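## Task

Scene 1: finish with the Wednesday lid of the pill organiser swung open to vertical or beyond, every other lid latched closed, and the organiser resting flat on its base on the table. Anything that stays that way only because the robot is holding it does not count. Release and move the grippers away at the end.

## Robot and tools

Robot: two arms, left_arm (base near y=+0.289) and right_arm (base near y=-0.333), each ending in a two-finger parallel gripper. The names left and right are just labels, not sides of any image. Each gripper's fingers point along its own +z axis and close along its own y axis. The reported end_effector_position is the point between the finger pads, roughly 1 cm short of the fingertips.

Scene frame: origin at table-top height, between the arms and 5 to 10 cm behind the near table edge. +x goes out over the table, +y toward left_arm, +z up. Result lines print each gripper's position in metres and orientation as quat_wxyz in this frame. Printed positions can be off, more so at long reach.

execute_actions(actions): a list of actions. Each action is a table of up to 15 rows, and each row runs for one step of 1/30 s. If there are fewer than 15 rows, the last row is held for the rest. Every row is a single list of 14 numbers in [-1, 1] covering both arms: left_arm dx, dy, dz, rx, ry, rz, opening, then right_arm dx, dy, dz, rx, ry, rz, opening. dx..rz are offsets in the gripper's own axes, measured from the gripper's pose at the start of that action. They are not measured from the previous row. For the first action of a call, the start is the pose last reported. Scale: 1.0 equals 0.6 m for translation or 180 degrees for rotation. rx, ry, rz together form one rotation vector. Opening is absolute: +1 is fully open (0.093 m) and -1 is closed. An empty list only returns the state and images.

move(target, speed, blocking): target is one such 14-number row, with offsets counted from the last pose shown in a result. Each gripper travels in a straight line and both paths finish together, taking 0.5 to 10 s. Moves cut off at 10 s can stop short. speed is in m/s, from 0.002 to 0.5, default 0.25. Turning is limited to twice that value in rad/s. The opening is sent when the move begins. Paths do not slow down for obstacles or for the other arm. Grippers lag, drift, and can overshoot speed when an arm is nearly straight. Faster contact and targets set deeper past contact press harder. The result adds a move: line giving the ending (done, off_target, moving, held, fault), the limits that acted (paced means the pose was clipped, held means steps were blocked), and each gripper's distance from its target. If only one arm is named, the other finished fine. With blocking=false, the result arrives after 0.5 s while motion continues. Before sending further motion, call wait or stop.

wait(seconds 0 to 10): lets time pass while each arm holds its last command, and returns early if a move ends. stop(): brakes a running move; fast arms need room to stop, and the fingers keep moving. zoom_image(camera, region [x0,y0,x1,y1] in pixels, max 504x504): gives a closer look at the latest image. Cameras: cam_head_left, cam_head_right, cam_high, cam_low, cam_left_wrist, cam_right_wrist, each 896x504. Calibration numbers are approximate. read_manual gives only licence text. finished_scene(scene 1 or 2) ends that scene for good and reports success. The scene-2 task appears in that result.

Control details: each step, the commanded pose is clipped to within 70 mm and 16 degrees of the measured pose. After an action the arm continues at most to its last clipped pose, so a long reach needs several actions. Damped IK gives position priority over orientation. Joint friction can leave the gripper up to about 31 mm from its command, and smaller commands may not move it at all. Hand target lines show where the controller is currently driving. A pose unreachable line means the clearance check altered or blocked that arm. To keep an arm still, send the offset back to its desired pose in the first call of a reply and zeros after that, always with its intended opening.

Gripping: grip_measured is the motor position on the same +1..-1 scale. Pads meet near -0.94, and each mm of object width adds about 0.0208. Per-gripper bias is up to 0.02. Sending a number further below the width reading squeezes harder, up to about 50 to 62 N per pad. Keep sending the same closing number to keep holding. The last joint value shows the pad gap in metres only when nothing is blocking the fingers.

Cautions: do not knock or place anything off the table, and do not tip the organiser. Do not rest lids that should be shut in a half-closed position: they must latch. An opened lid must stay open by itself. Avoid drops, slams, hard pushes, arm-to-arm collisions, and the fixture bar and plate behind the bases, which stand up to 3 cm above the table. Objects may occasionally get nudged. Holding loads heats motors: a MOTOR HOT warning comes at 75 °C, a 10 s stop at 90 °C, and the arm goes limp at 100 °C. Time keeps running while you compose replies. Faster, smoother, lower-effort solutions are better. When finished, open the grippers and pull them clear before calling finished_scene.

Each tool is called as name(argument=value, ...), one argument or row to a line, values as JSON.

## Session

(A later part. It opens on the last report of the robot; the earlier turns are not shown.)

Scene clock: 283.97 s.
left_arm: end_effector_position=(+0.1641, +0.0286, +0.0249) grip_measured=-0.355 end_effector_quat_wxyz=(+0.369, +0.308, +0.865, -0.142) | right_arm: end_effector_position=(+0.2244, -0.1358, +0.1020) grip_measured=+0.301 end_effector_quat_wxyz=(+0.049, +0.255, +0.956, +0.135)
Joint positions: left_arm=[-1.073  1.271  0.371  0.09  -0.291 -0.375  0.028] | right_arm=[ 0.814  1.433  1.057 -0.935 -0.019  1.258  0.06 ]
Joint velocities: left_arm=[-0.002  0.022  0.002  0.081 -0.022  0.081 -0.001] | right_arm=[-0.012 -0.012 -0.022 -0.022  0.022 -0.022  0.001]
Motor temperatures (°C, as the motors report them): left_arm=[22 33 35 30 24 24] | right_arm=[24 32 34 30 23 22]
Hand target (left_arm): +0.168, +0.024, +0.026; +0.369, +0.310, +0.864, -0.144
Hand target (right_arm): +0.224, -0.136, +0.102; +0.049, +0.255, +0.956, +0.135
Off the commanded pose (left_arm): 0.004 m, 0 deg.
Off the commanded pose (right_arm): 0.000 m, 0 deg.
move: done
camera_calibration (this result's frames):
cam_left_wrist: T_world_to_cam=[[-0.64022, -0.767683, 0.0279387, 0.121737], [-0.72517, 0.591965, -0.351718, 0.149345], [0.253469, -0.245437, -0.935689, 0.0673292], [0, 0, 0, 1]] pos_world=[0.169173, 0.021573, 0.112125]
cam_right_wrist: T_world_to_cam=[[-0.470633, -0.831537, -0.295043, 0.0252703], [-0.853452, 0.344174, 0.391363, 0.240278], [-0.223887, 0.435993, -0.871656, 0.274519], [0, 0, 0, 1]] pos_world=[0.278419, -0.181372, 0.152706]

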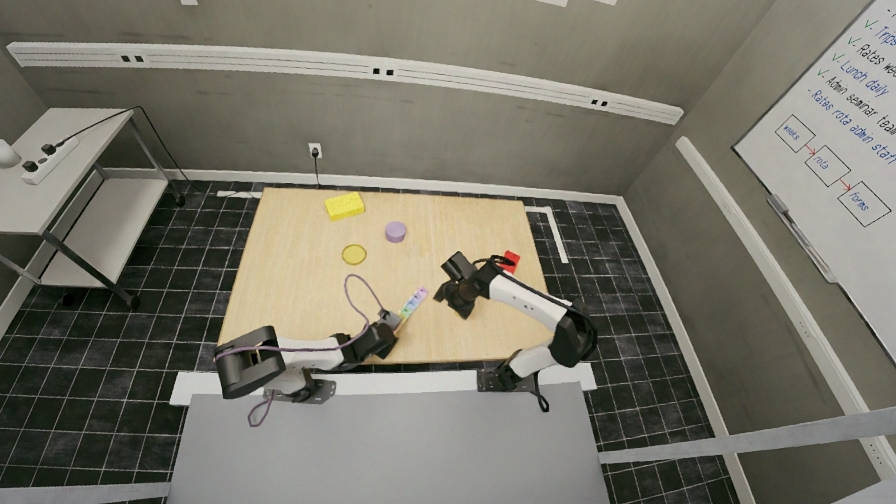

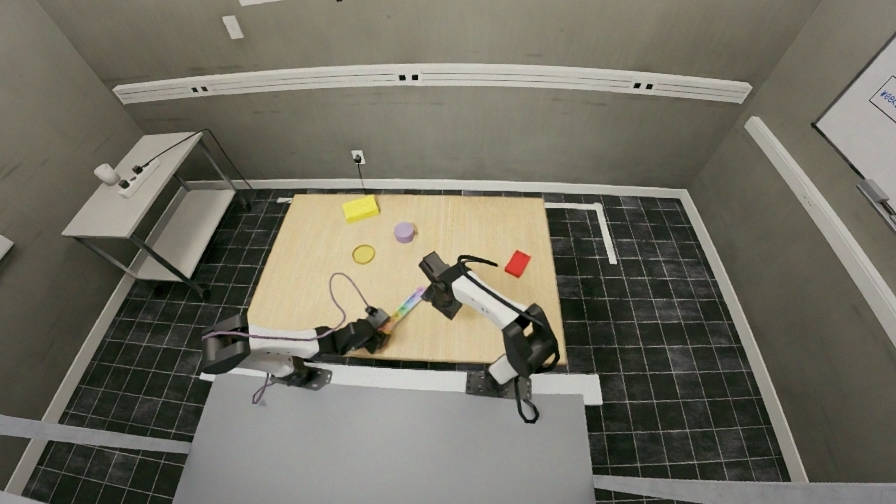

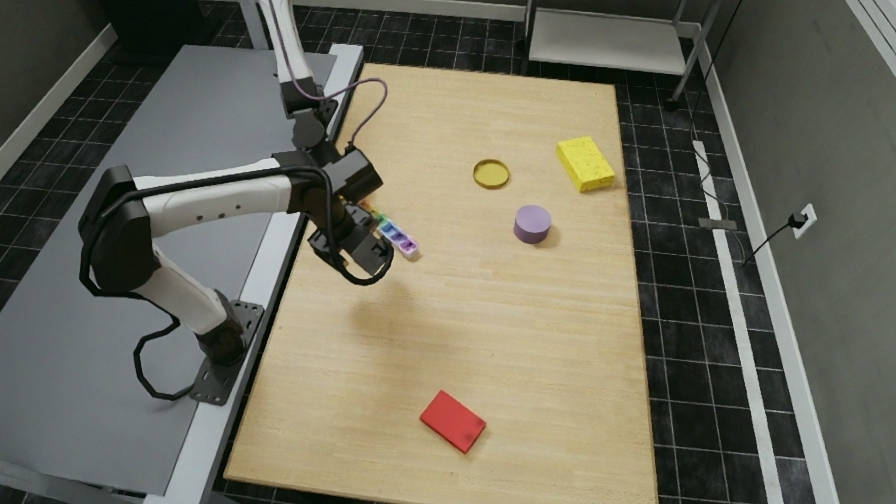

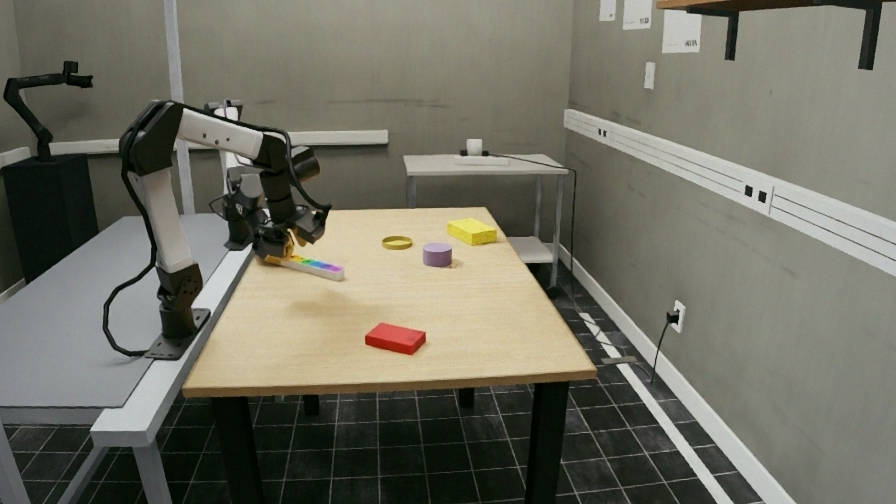

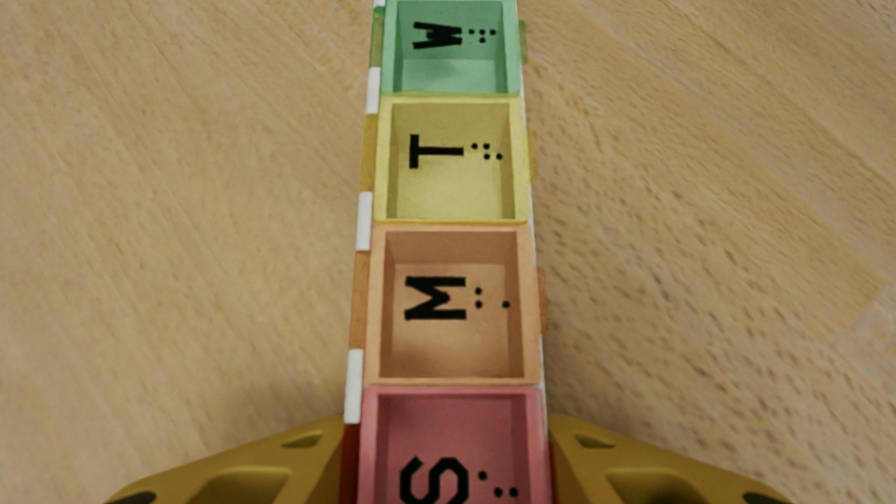

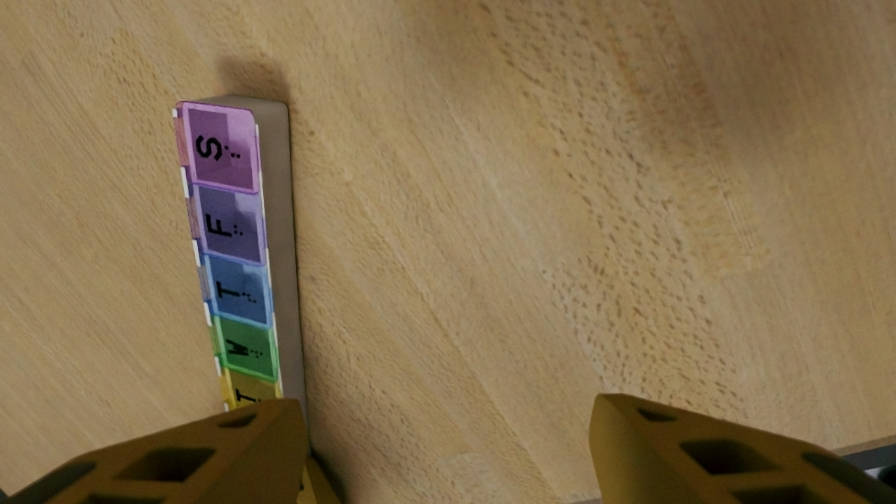

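move(
  target=[0,0,0,0,0,0,-0.37, 0.0885,0.1569,0.0909,0.0362,0.0014,0.0284,0.3],
  speed=0.15,
)

Scene clock: 297.63 s.
left_arm: end_effector_position=(+0.1639, +0.0281, +0.0250) grip_measured=-0.355 end_effector_quat_wxyz=(+0.369, +0.309, +0.865, -0.143) | right_arm: end_effector_position=(+0.2319, -0.0203, +0.0720) grip_measured=+0.301 end_effector_quat_wxyz=(+0.019, +0.299, +0.950, +0.090)
Joint positions: left_arm=[-1.073  1.271  0.371  0.092 -0.288 -0.373  0.028] | right_arm=[ 1.036  1.895  1.445 -0.968  0.022  1.569  0.06 ]
Joint velocities: left_arm=[-0.002  0.012  0.007  0.022 -0.051  0.037 -0.   ] | right_arm=[-0.002 -0.007  0.002  0.022  0.037  0.037  0.001]
Motor temperatures (°C, as the motors report them): left_arm=[22 32 36 31 24 24] | right_arm=[24 32 34 30 23 22]
Hand target (left_arm): +0.164, +0.029, +0.025; +0.369, +0.308, +0.865, -0.142
Hand target (right_arm): +0.232, -0.017, +0.073; +0.023, +0.299, +0.950, +0.085
Off the commanded pose (left_arm): 0.001 m, 0 deg.
Off the commanded pose (right_arm): 0.004 m, 1 deg.
move: done
camera_calibration (this result's frames):
cam_left_wrist: T_world_to_cam=[[-0.642264, -0.765935, 0.0289775, 0.121506], [-0.723663, 0.593491, -0.352249, 0.149242], [0.252602, -0.247207, -0.935457, 0.067596], [0, 0, 0, 1]] pos_world=[0.168965, 0.0212019, 0.112283]
cam_right_wrist: T_world_to_cam=[[-0.563323, -0.803199, -0.193748, 0.130807], [-0.781335, 0.441605, 0.441023, 0.200401], [-0.268669, 0.39982, -0.876334, 0.209737], [0, 0, 0, 1]] pos_world=[0.286616, -0.0672913, 0.120762]

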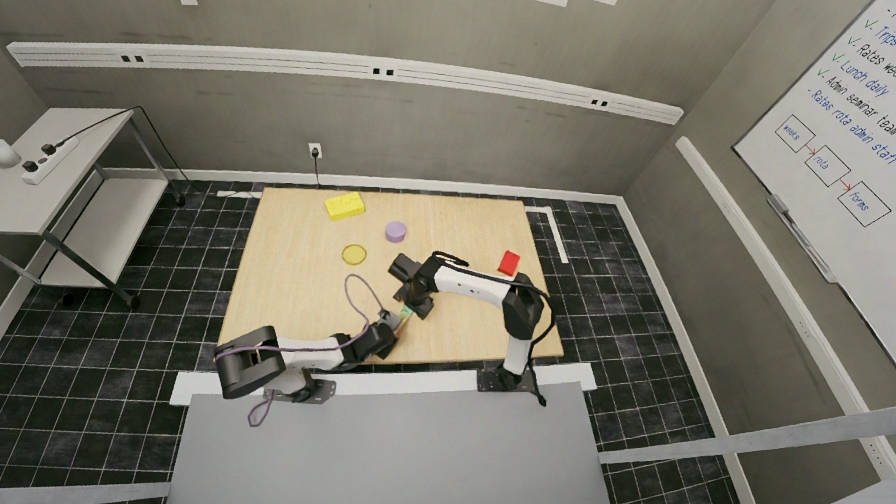

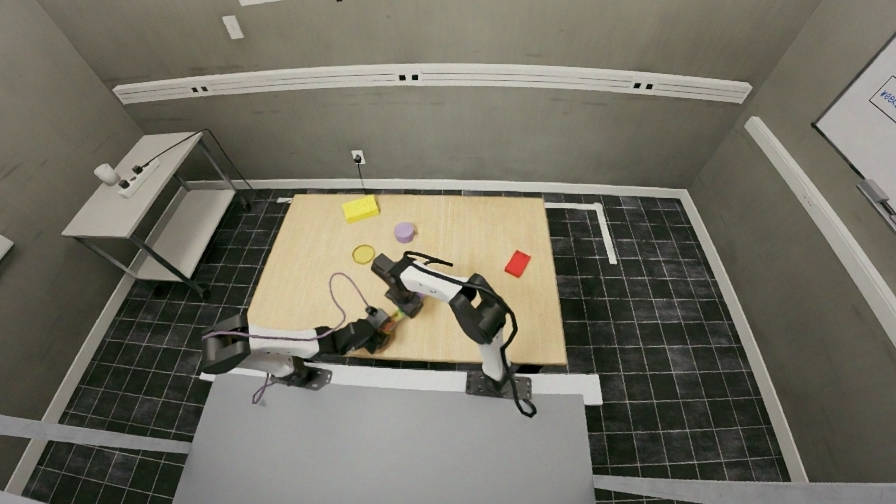

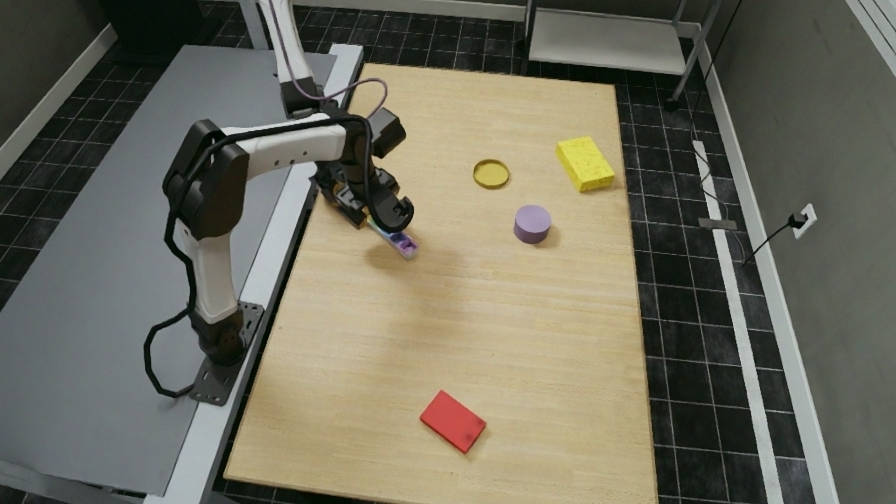

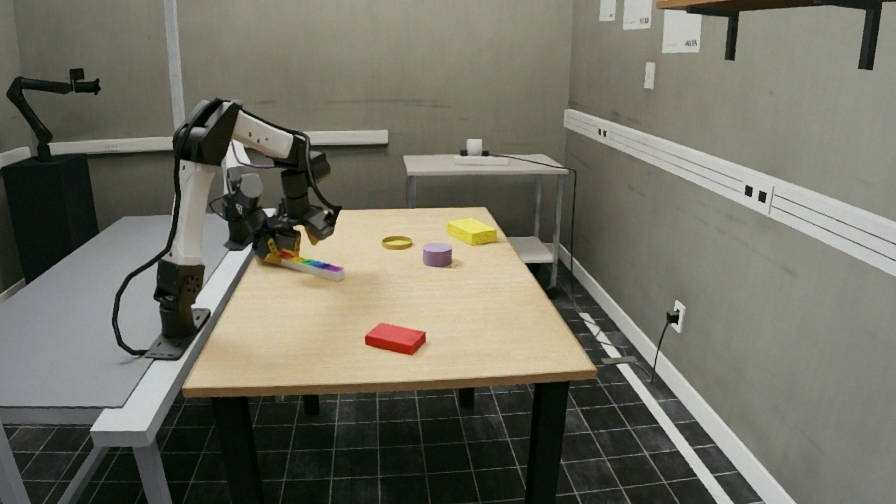

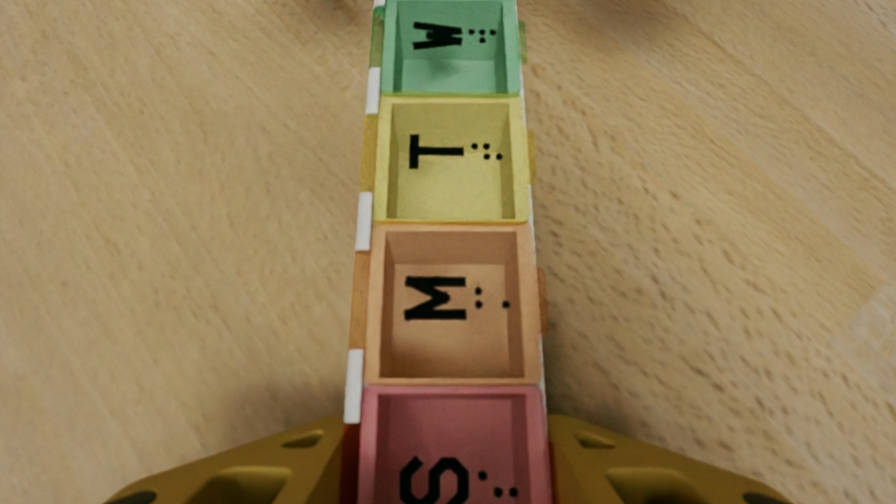

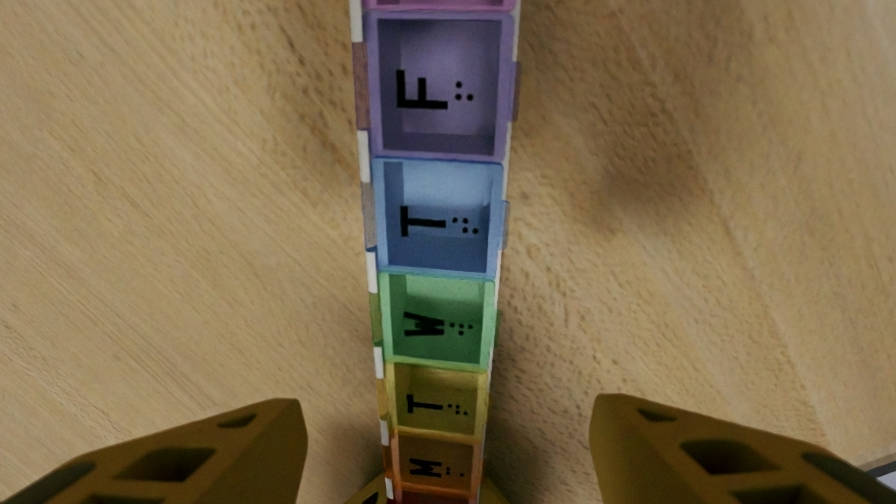

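move(
  target=[0,0,0,0,0,0,-0.37, -0.003,0.008,0.06,0,0,0,0.3],
  speed=0.06,
)

Scene clock: 311.27 s.
left_arm: end_effector_position=(+0.1639, +0.0281, +0.0250) grip_measured=-0.355 end_effector_quat_wxyz=(+0.369, +0.309, +0.865, -0.143) | right_arm: end_effector_position=(+0.2375, -0.0106, +0.0466) grip_measured=+0.301 end_effector_quat_wxyz=(+0.020, +0.300, +0.949, +0.093)
Joint positions: left_arm=[-1.073  1.271  0.371  0.092 -0.288 -0.373  0.028] | right_arm=[ 1.036  1.952  1.416 -0.875  0.023  1.569  0.06 ]
Joint velocities: left_arm=[-0.002  0.022 -0.012  0.007 -0.022  0.037  0.   ] | right_arm=[ 0.002  0.002 -0.007  0.007  0.007 -0.051  0.   ]
Motor temperatures (°C, as the motors report them): left_arm=[22 32 36 32 24 24] | right_arm=[24 34 35 29 23 22]
Hand target (left_arm): +0.164, +0.028, +0.025; +0.369, +0.309, +0.865, -0.143
Hand target (right_arm): +0.239, -0.012, +0.037; +0.019, +0.299, +0.950, +0.089
Off the commanded pose (left_arm): 0.000 m, 0 deg.
Off the commanded pose (right_arm): 0.009 m, 0 deg.
move: done
camera_calibration (this result's frames):
cam_left_wrist: T_world_to_cam=[[-0.642264, -0.765935, 0.0289775, 0.121506], [-0.723663, 0.593491, -0.352249, 0.149242], [0.252602, -0.247207, -0.935457, 0.067596], [0, 0, 0, 1]] pos_world=[0.168965, 0.0212019, 0.112283]
cam_right_wrist: T_world_to_cam=[[-0.563019, -0.801575, -0.201213, 0.137148], [-0.783027, 0.439514, 0.44011, 0.212088], [-0.264345, 0.405346, -0.87511, 0.184085], [0, 0, 0, 1]] pos_world=[0.29195, -0.0578997, 0.0953485]

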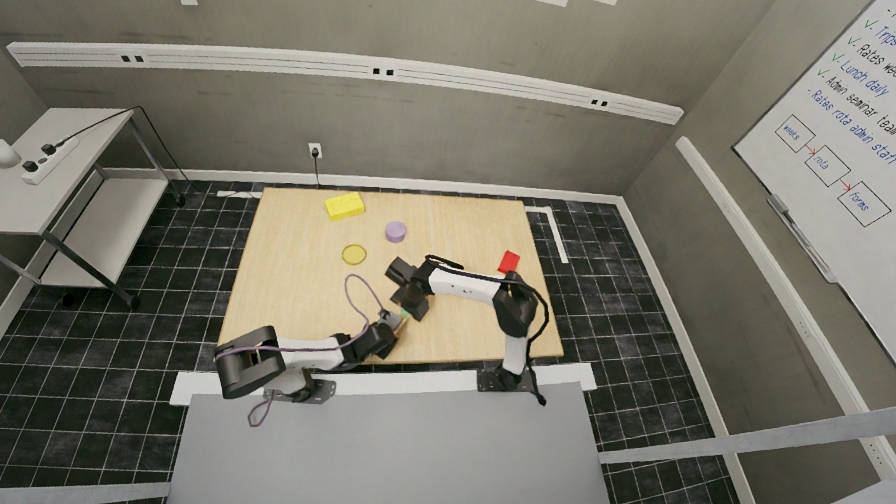

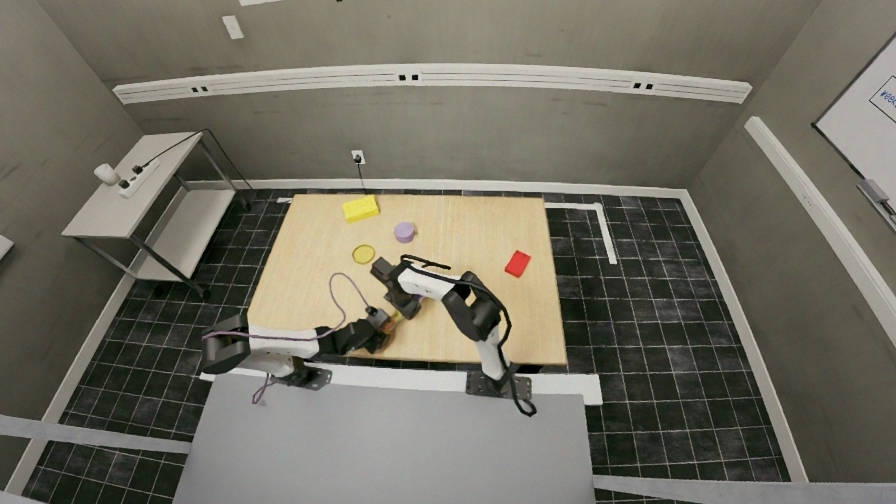

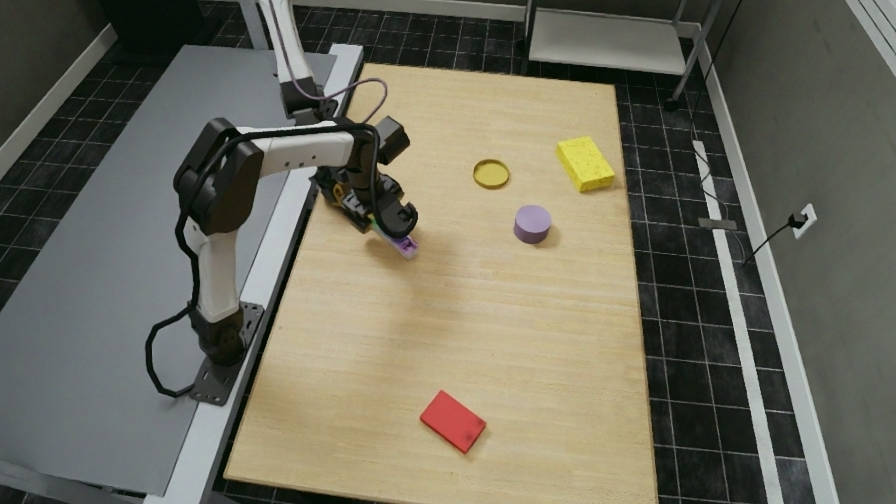

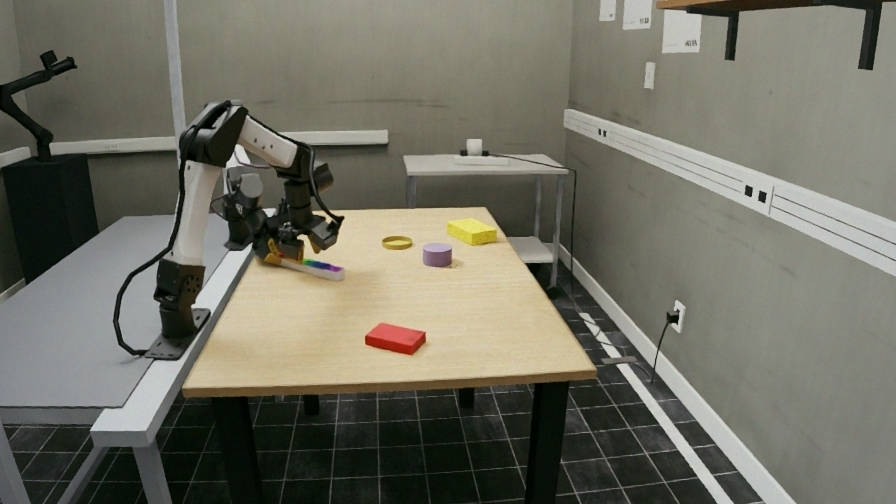

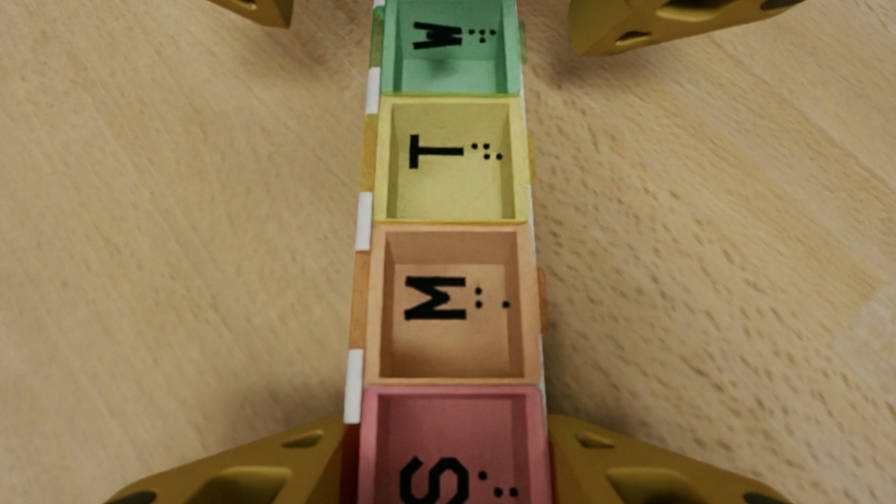

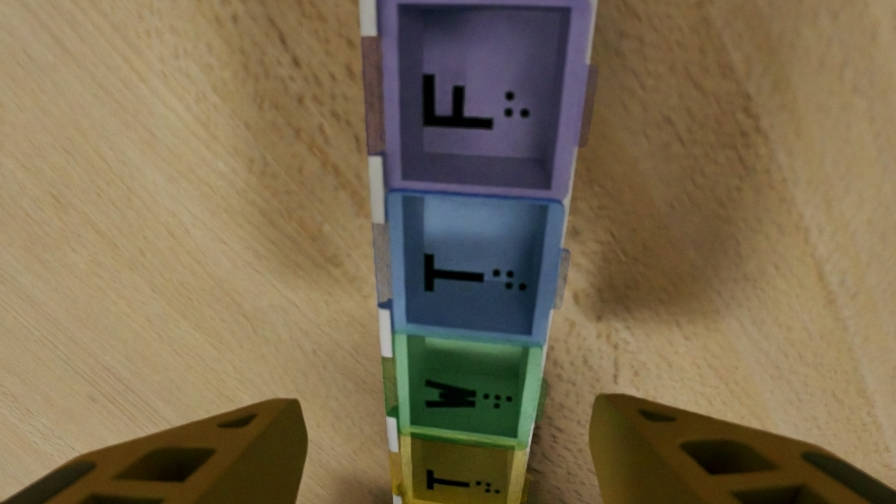

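move(
  target=[0,0,0,0,0,0,-0.37, -0.012,-0.0092,0.040,0,0,0,0.15],
  speed=0.04,
)

Scene clock: 318.53 s.
left_arm: end_effector_position=(+0.1639, +0.0281, +0.0250) grip_measured=-0.355 end_effector_quat_wxyz=(+0.369, +0.309, +0.865, -0.143) | right_arm: end_effector_position=(+0.2430, -0.0136, +0.0352) grip_measured=+0.152 end_effector_quat_wxyz=(+0.024, +0.302, +0.948, +0.101)
Joint positions: left_arm=[-1.073  1.271  0.371  0.092 -0.288 -0.373  0.028] | right_arm=[ 1.019  1.952  1.366 -0.806  0.023  1.557  0.053]
Joint velocities: left_arm=[-0.007 -0.002 -0.017  0.081  0.007  0.037  0.   ] | right_arm=[ 0.027  0.002  0.002 -0.037  0.007  0.022 -0.   ]
Motor temperatures (°C, as the motors report them): left_arm=[22 31 35 32 24 24] | right_arm=[24 35 35 29 23 22]
Hand target (left_arm): +0.164, +0.028, +0.025; +0.369, +0.309, +0.865, -0.143
Hand target (right_arm): +0.242, -0.016, +0.022; +0.020, +0.300, +0.949, +0.093
Off the commanded pose (left_arm): 0.000 m, 0 deg.
Off the commanded pose (right_arm): 0.013 m, 1 deg.
move: off_target (right_arm)
camera_calibration (this result's frames):
cam_left_wrist: T_world_to_cam=[[-0.642264, -0.765935, 0.0289775, 0.121506], [-0.723663, 0.593491, -0.352249, 0.149242], [0.252602, -0.247207, -0.935457, 0.067596], [0, 0, 0, 1]] pos_world=[0.168965, 0.0212019, 0.112283]
cam_right_wrist: T_world_to_cam=[[-0.564606, -0.795771, -0.219018, 0.136661], [-0.786077, 0.437562, 0.436604, 0.223595], [-0.251603, 0.418674, -0.872587, 0.173736], [0, 0, 0, 1]] pos_world=[0.296635, -0.0618244, 0.0839087]

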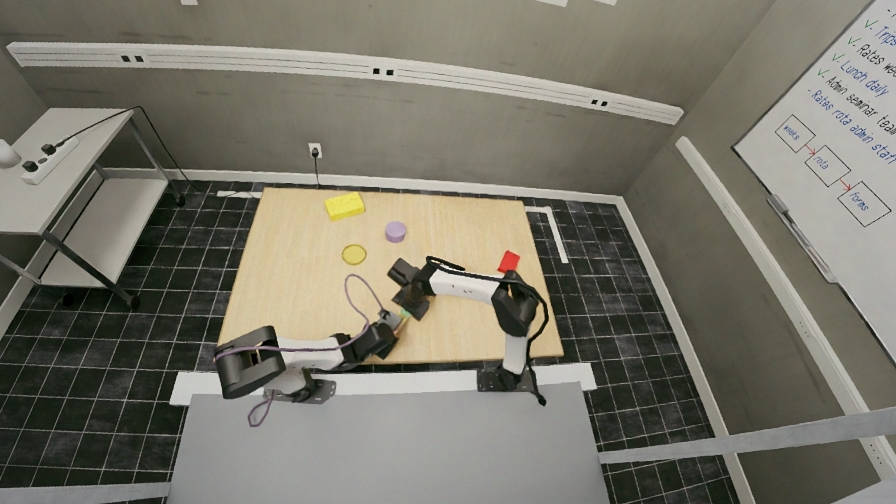

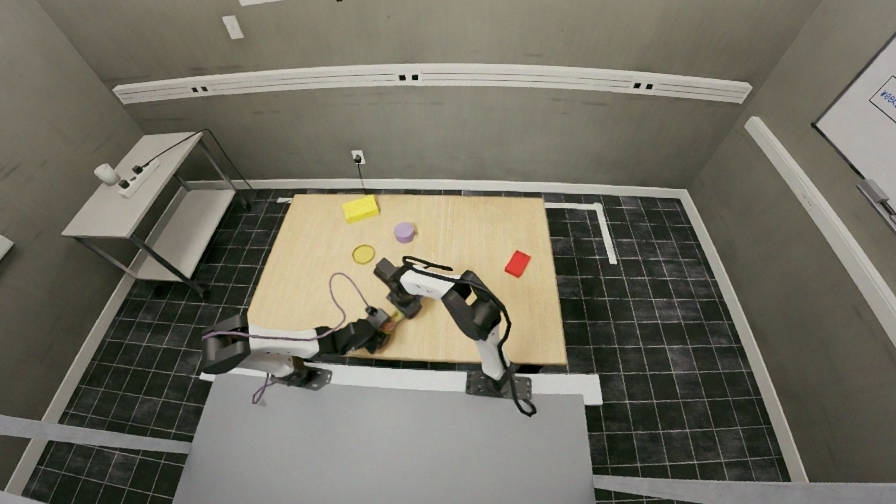

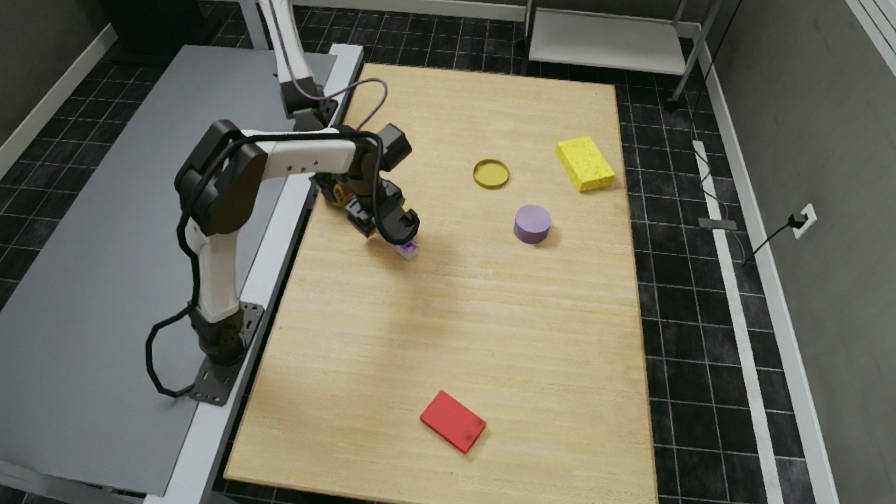

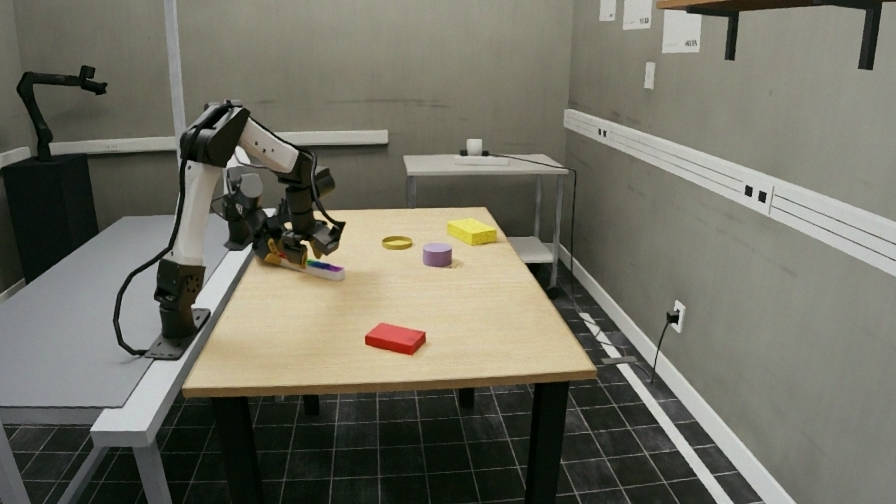

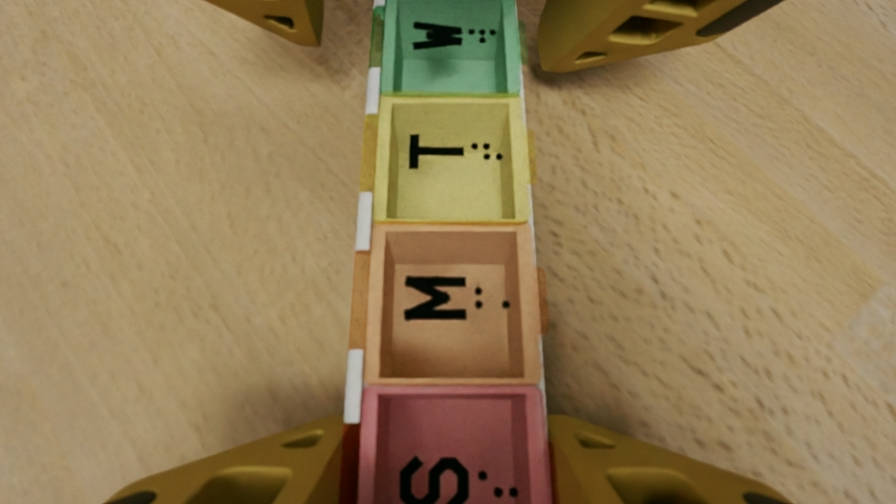

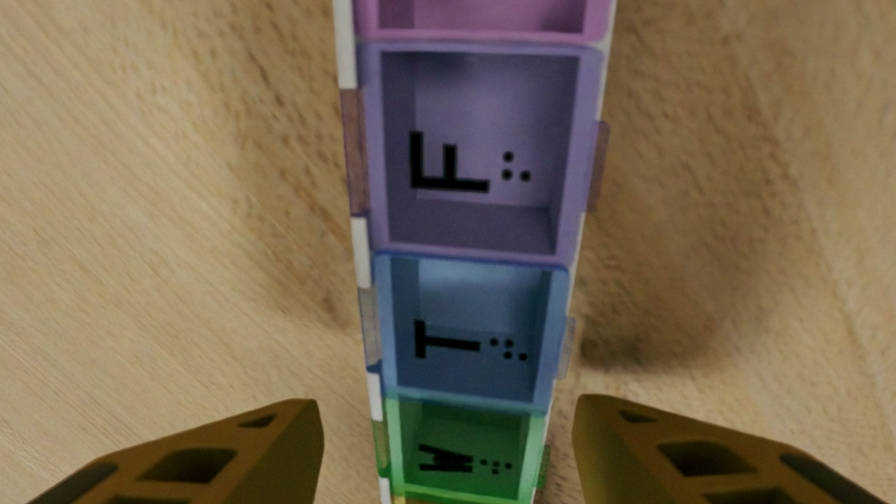

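move(
  target=[0,0,0,0,0,0,-0.37, 0.0075,-0.005,0.018,0.03,0,0,0.15],
  speed=0.04,
)

Scene clock: 328.40 s.
left_arm: end_effector_position=(+0.1639, +0.0281, +0.0250) grip_measured=-0.355 end_effector_quat_wxyz=(+0.369, +0.309, +0.865, -0.143) | right_arm: end_effector_position=(+0.2409, -0.0159, +0.0245) grip_measured=+0.152 end_effector_quat_wxyz=(+0.011, +0.305, +0.950, +0.062)
Joint positions: left_arm=[-1.073  1.271  0.371  0.092 -0.288 -0.373  0.028] | right_arm=[ 1.019  2.021  1.433 -0.887  0.023  1.563  0.053]
Joint velocities: left_arm=[-0.017  0.002  0.012 -0.051  0.051  0.037 -0.   ] | right_arm=[-0.012 -0.007  0.017 -0.11  -0.022 -0.007 -0.   ]
Motor temperatures (°C, as the motors report them): left_arm=[22 31 35 33 24 24] | right_arm=[24 35 34 29 23 22]
Hand target (left_arm): +0.164, +0.028, +0.025; +0.369, +0.309, +0.865, -0.143
Hand target (right_arm): +0.239, -0.012, +0.024; +0.009, +0.302, +0.951, +0.057
Off the commanded pose (left_arm): 0.000 m, 0 deg.
Off the commanded pose (right_arm): 0.005 m, 1 deg.
move: done
camera_calibration (this result's frames):
cam_left_wrist: T_world_to_cam=[[-0.642264, -0.765935, 0.0289775, 0.121506], [-0.723663, 0.593491, -0.352249, 0.149242], [0.252602, -0.247207, -0.935457, 0.067596], [0, 0, 0, 1]] pos_world=[0.168965, 0.0212019, 0.112283]
cam_right_wrist: T_world_to_cam=[[-0.57584, -0.805973, -0.137175, 0.131805], [-0.762899, 0.469399, 0.444577, 0.22226], [-0.293927, 0.360655, -0.885175, 0.174435], [0, 0, 0, 1]] pos_world=[0.296731, -0.0610083, 0.0736741]

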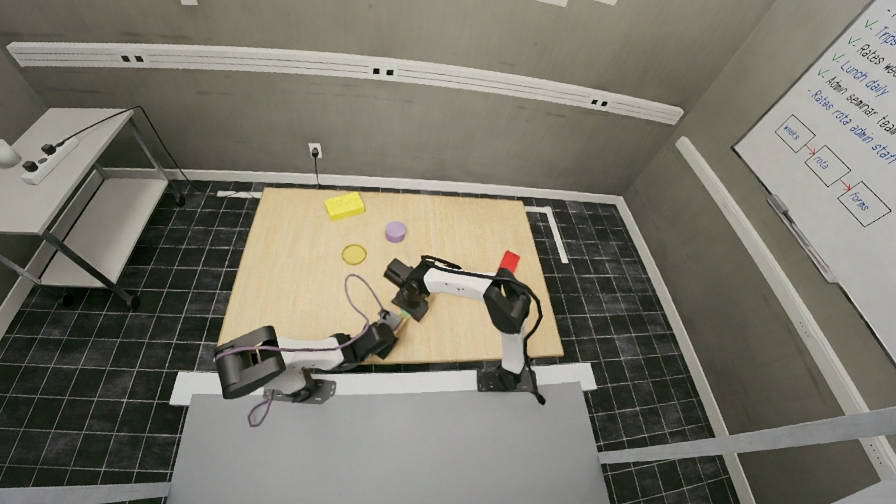

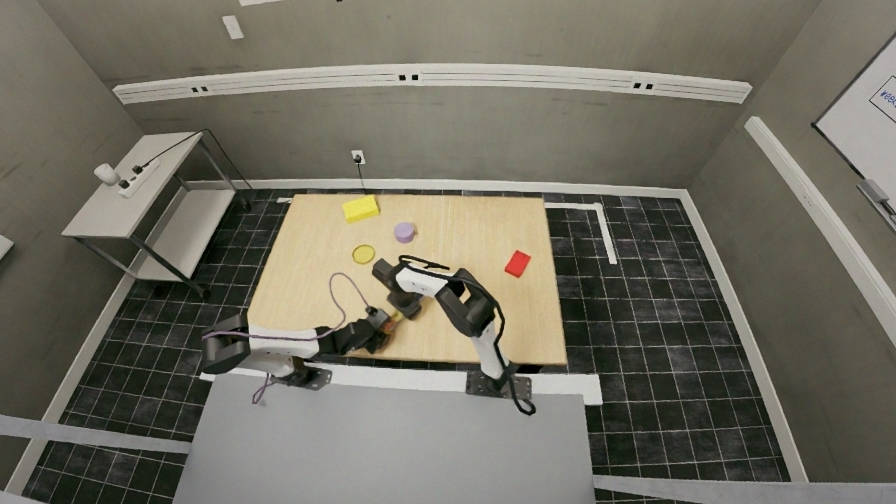

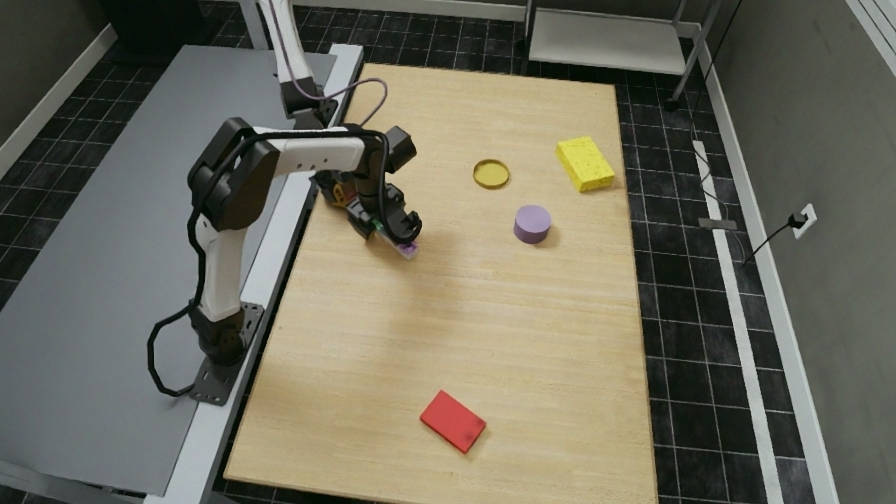

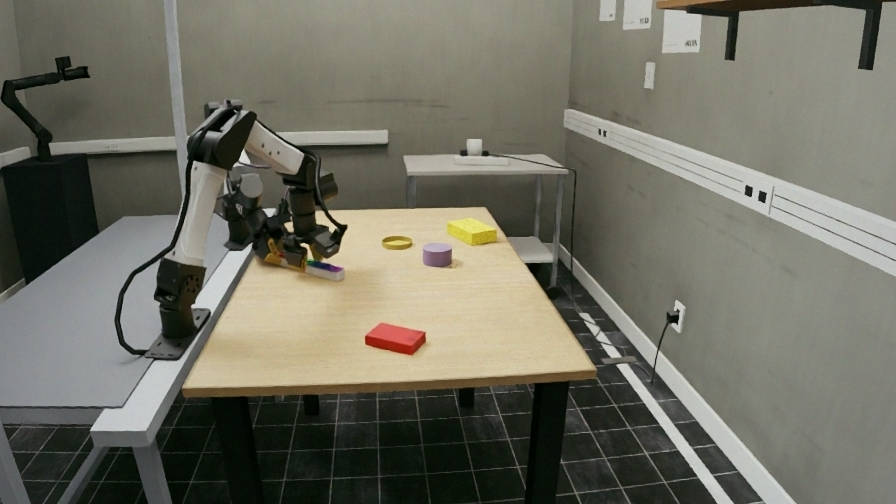

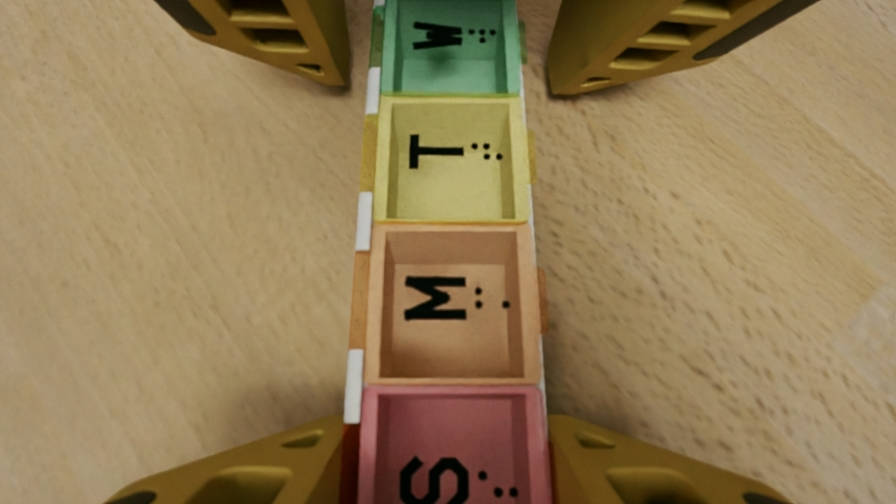

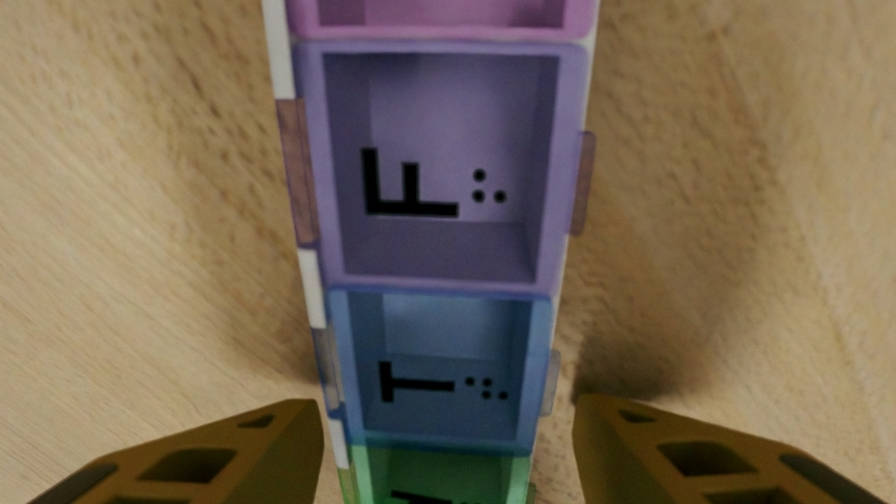

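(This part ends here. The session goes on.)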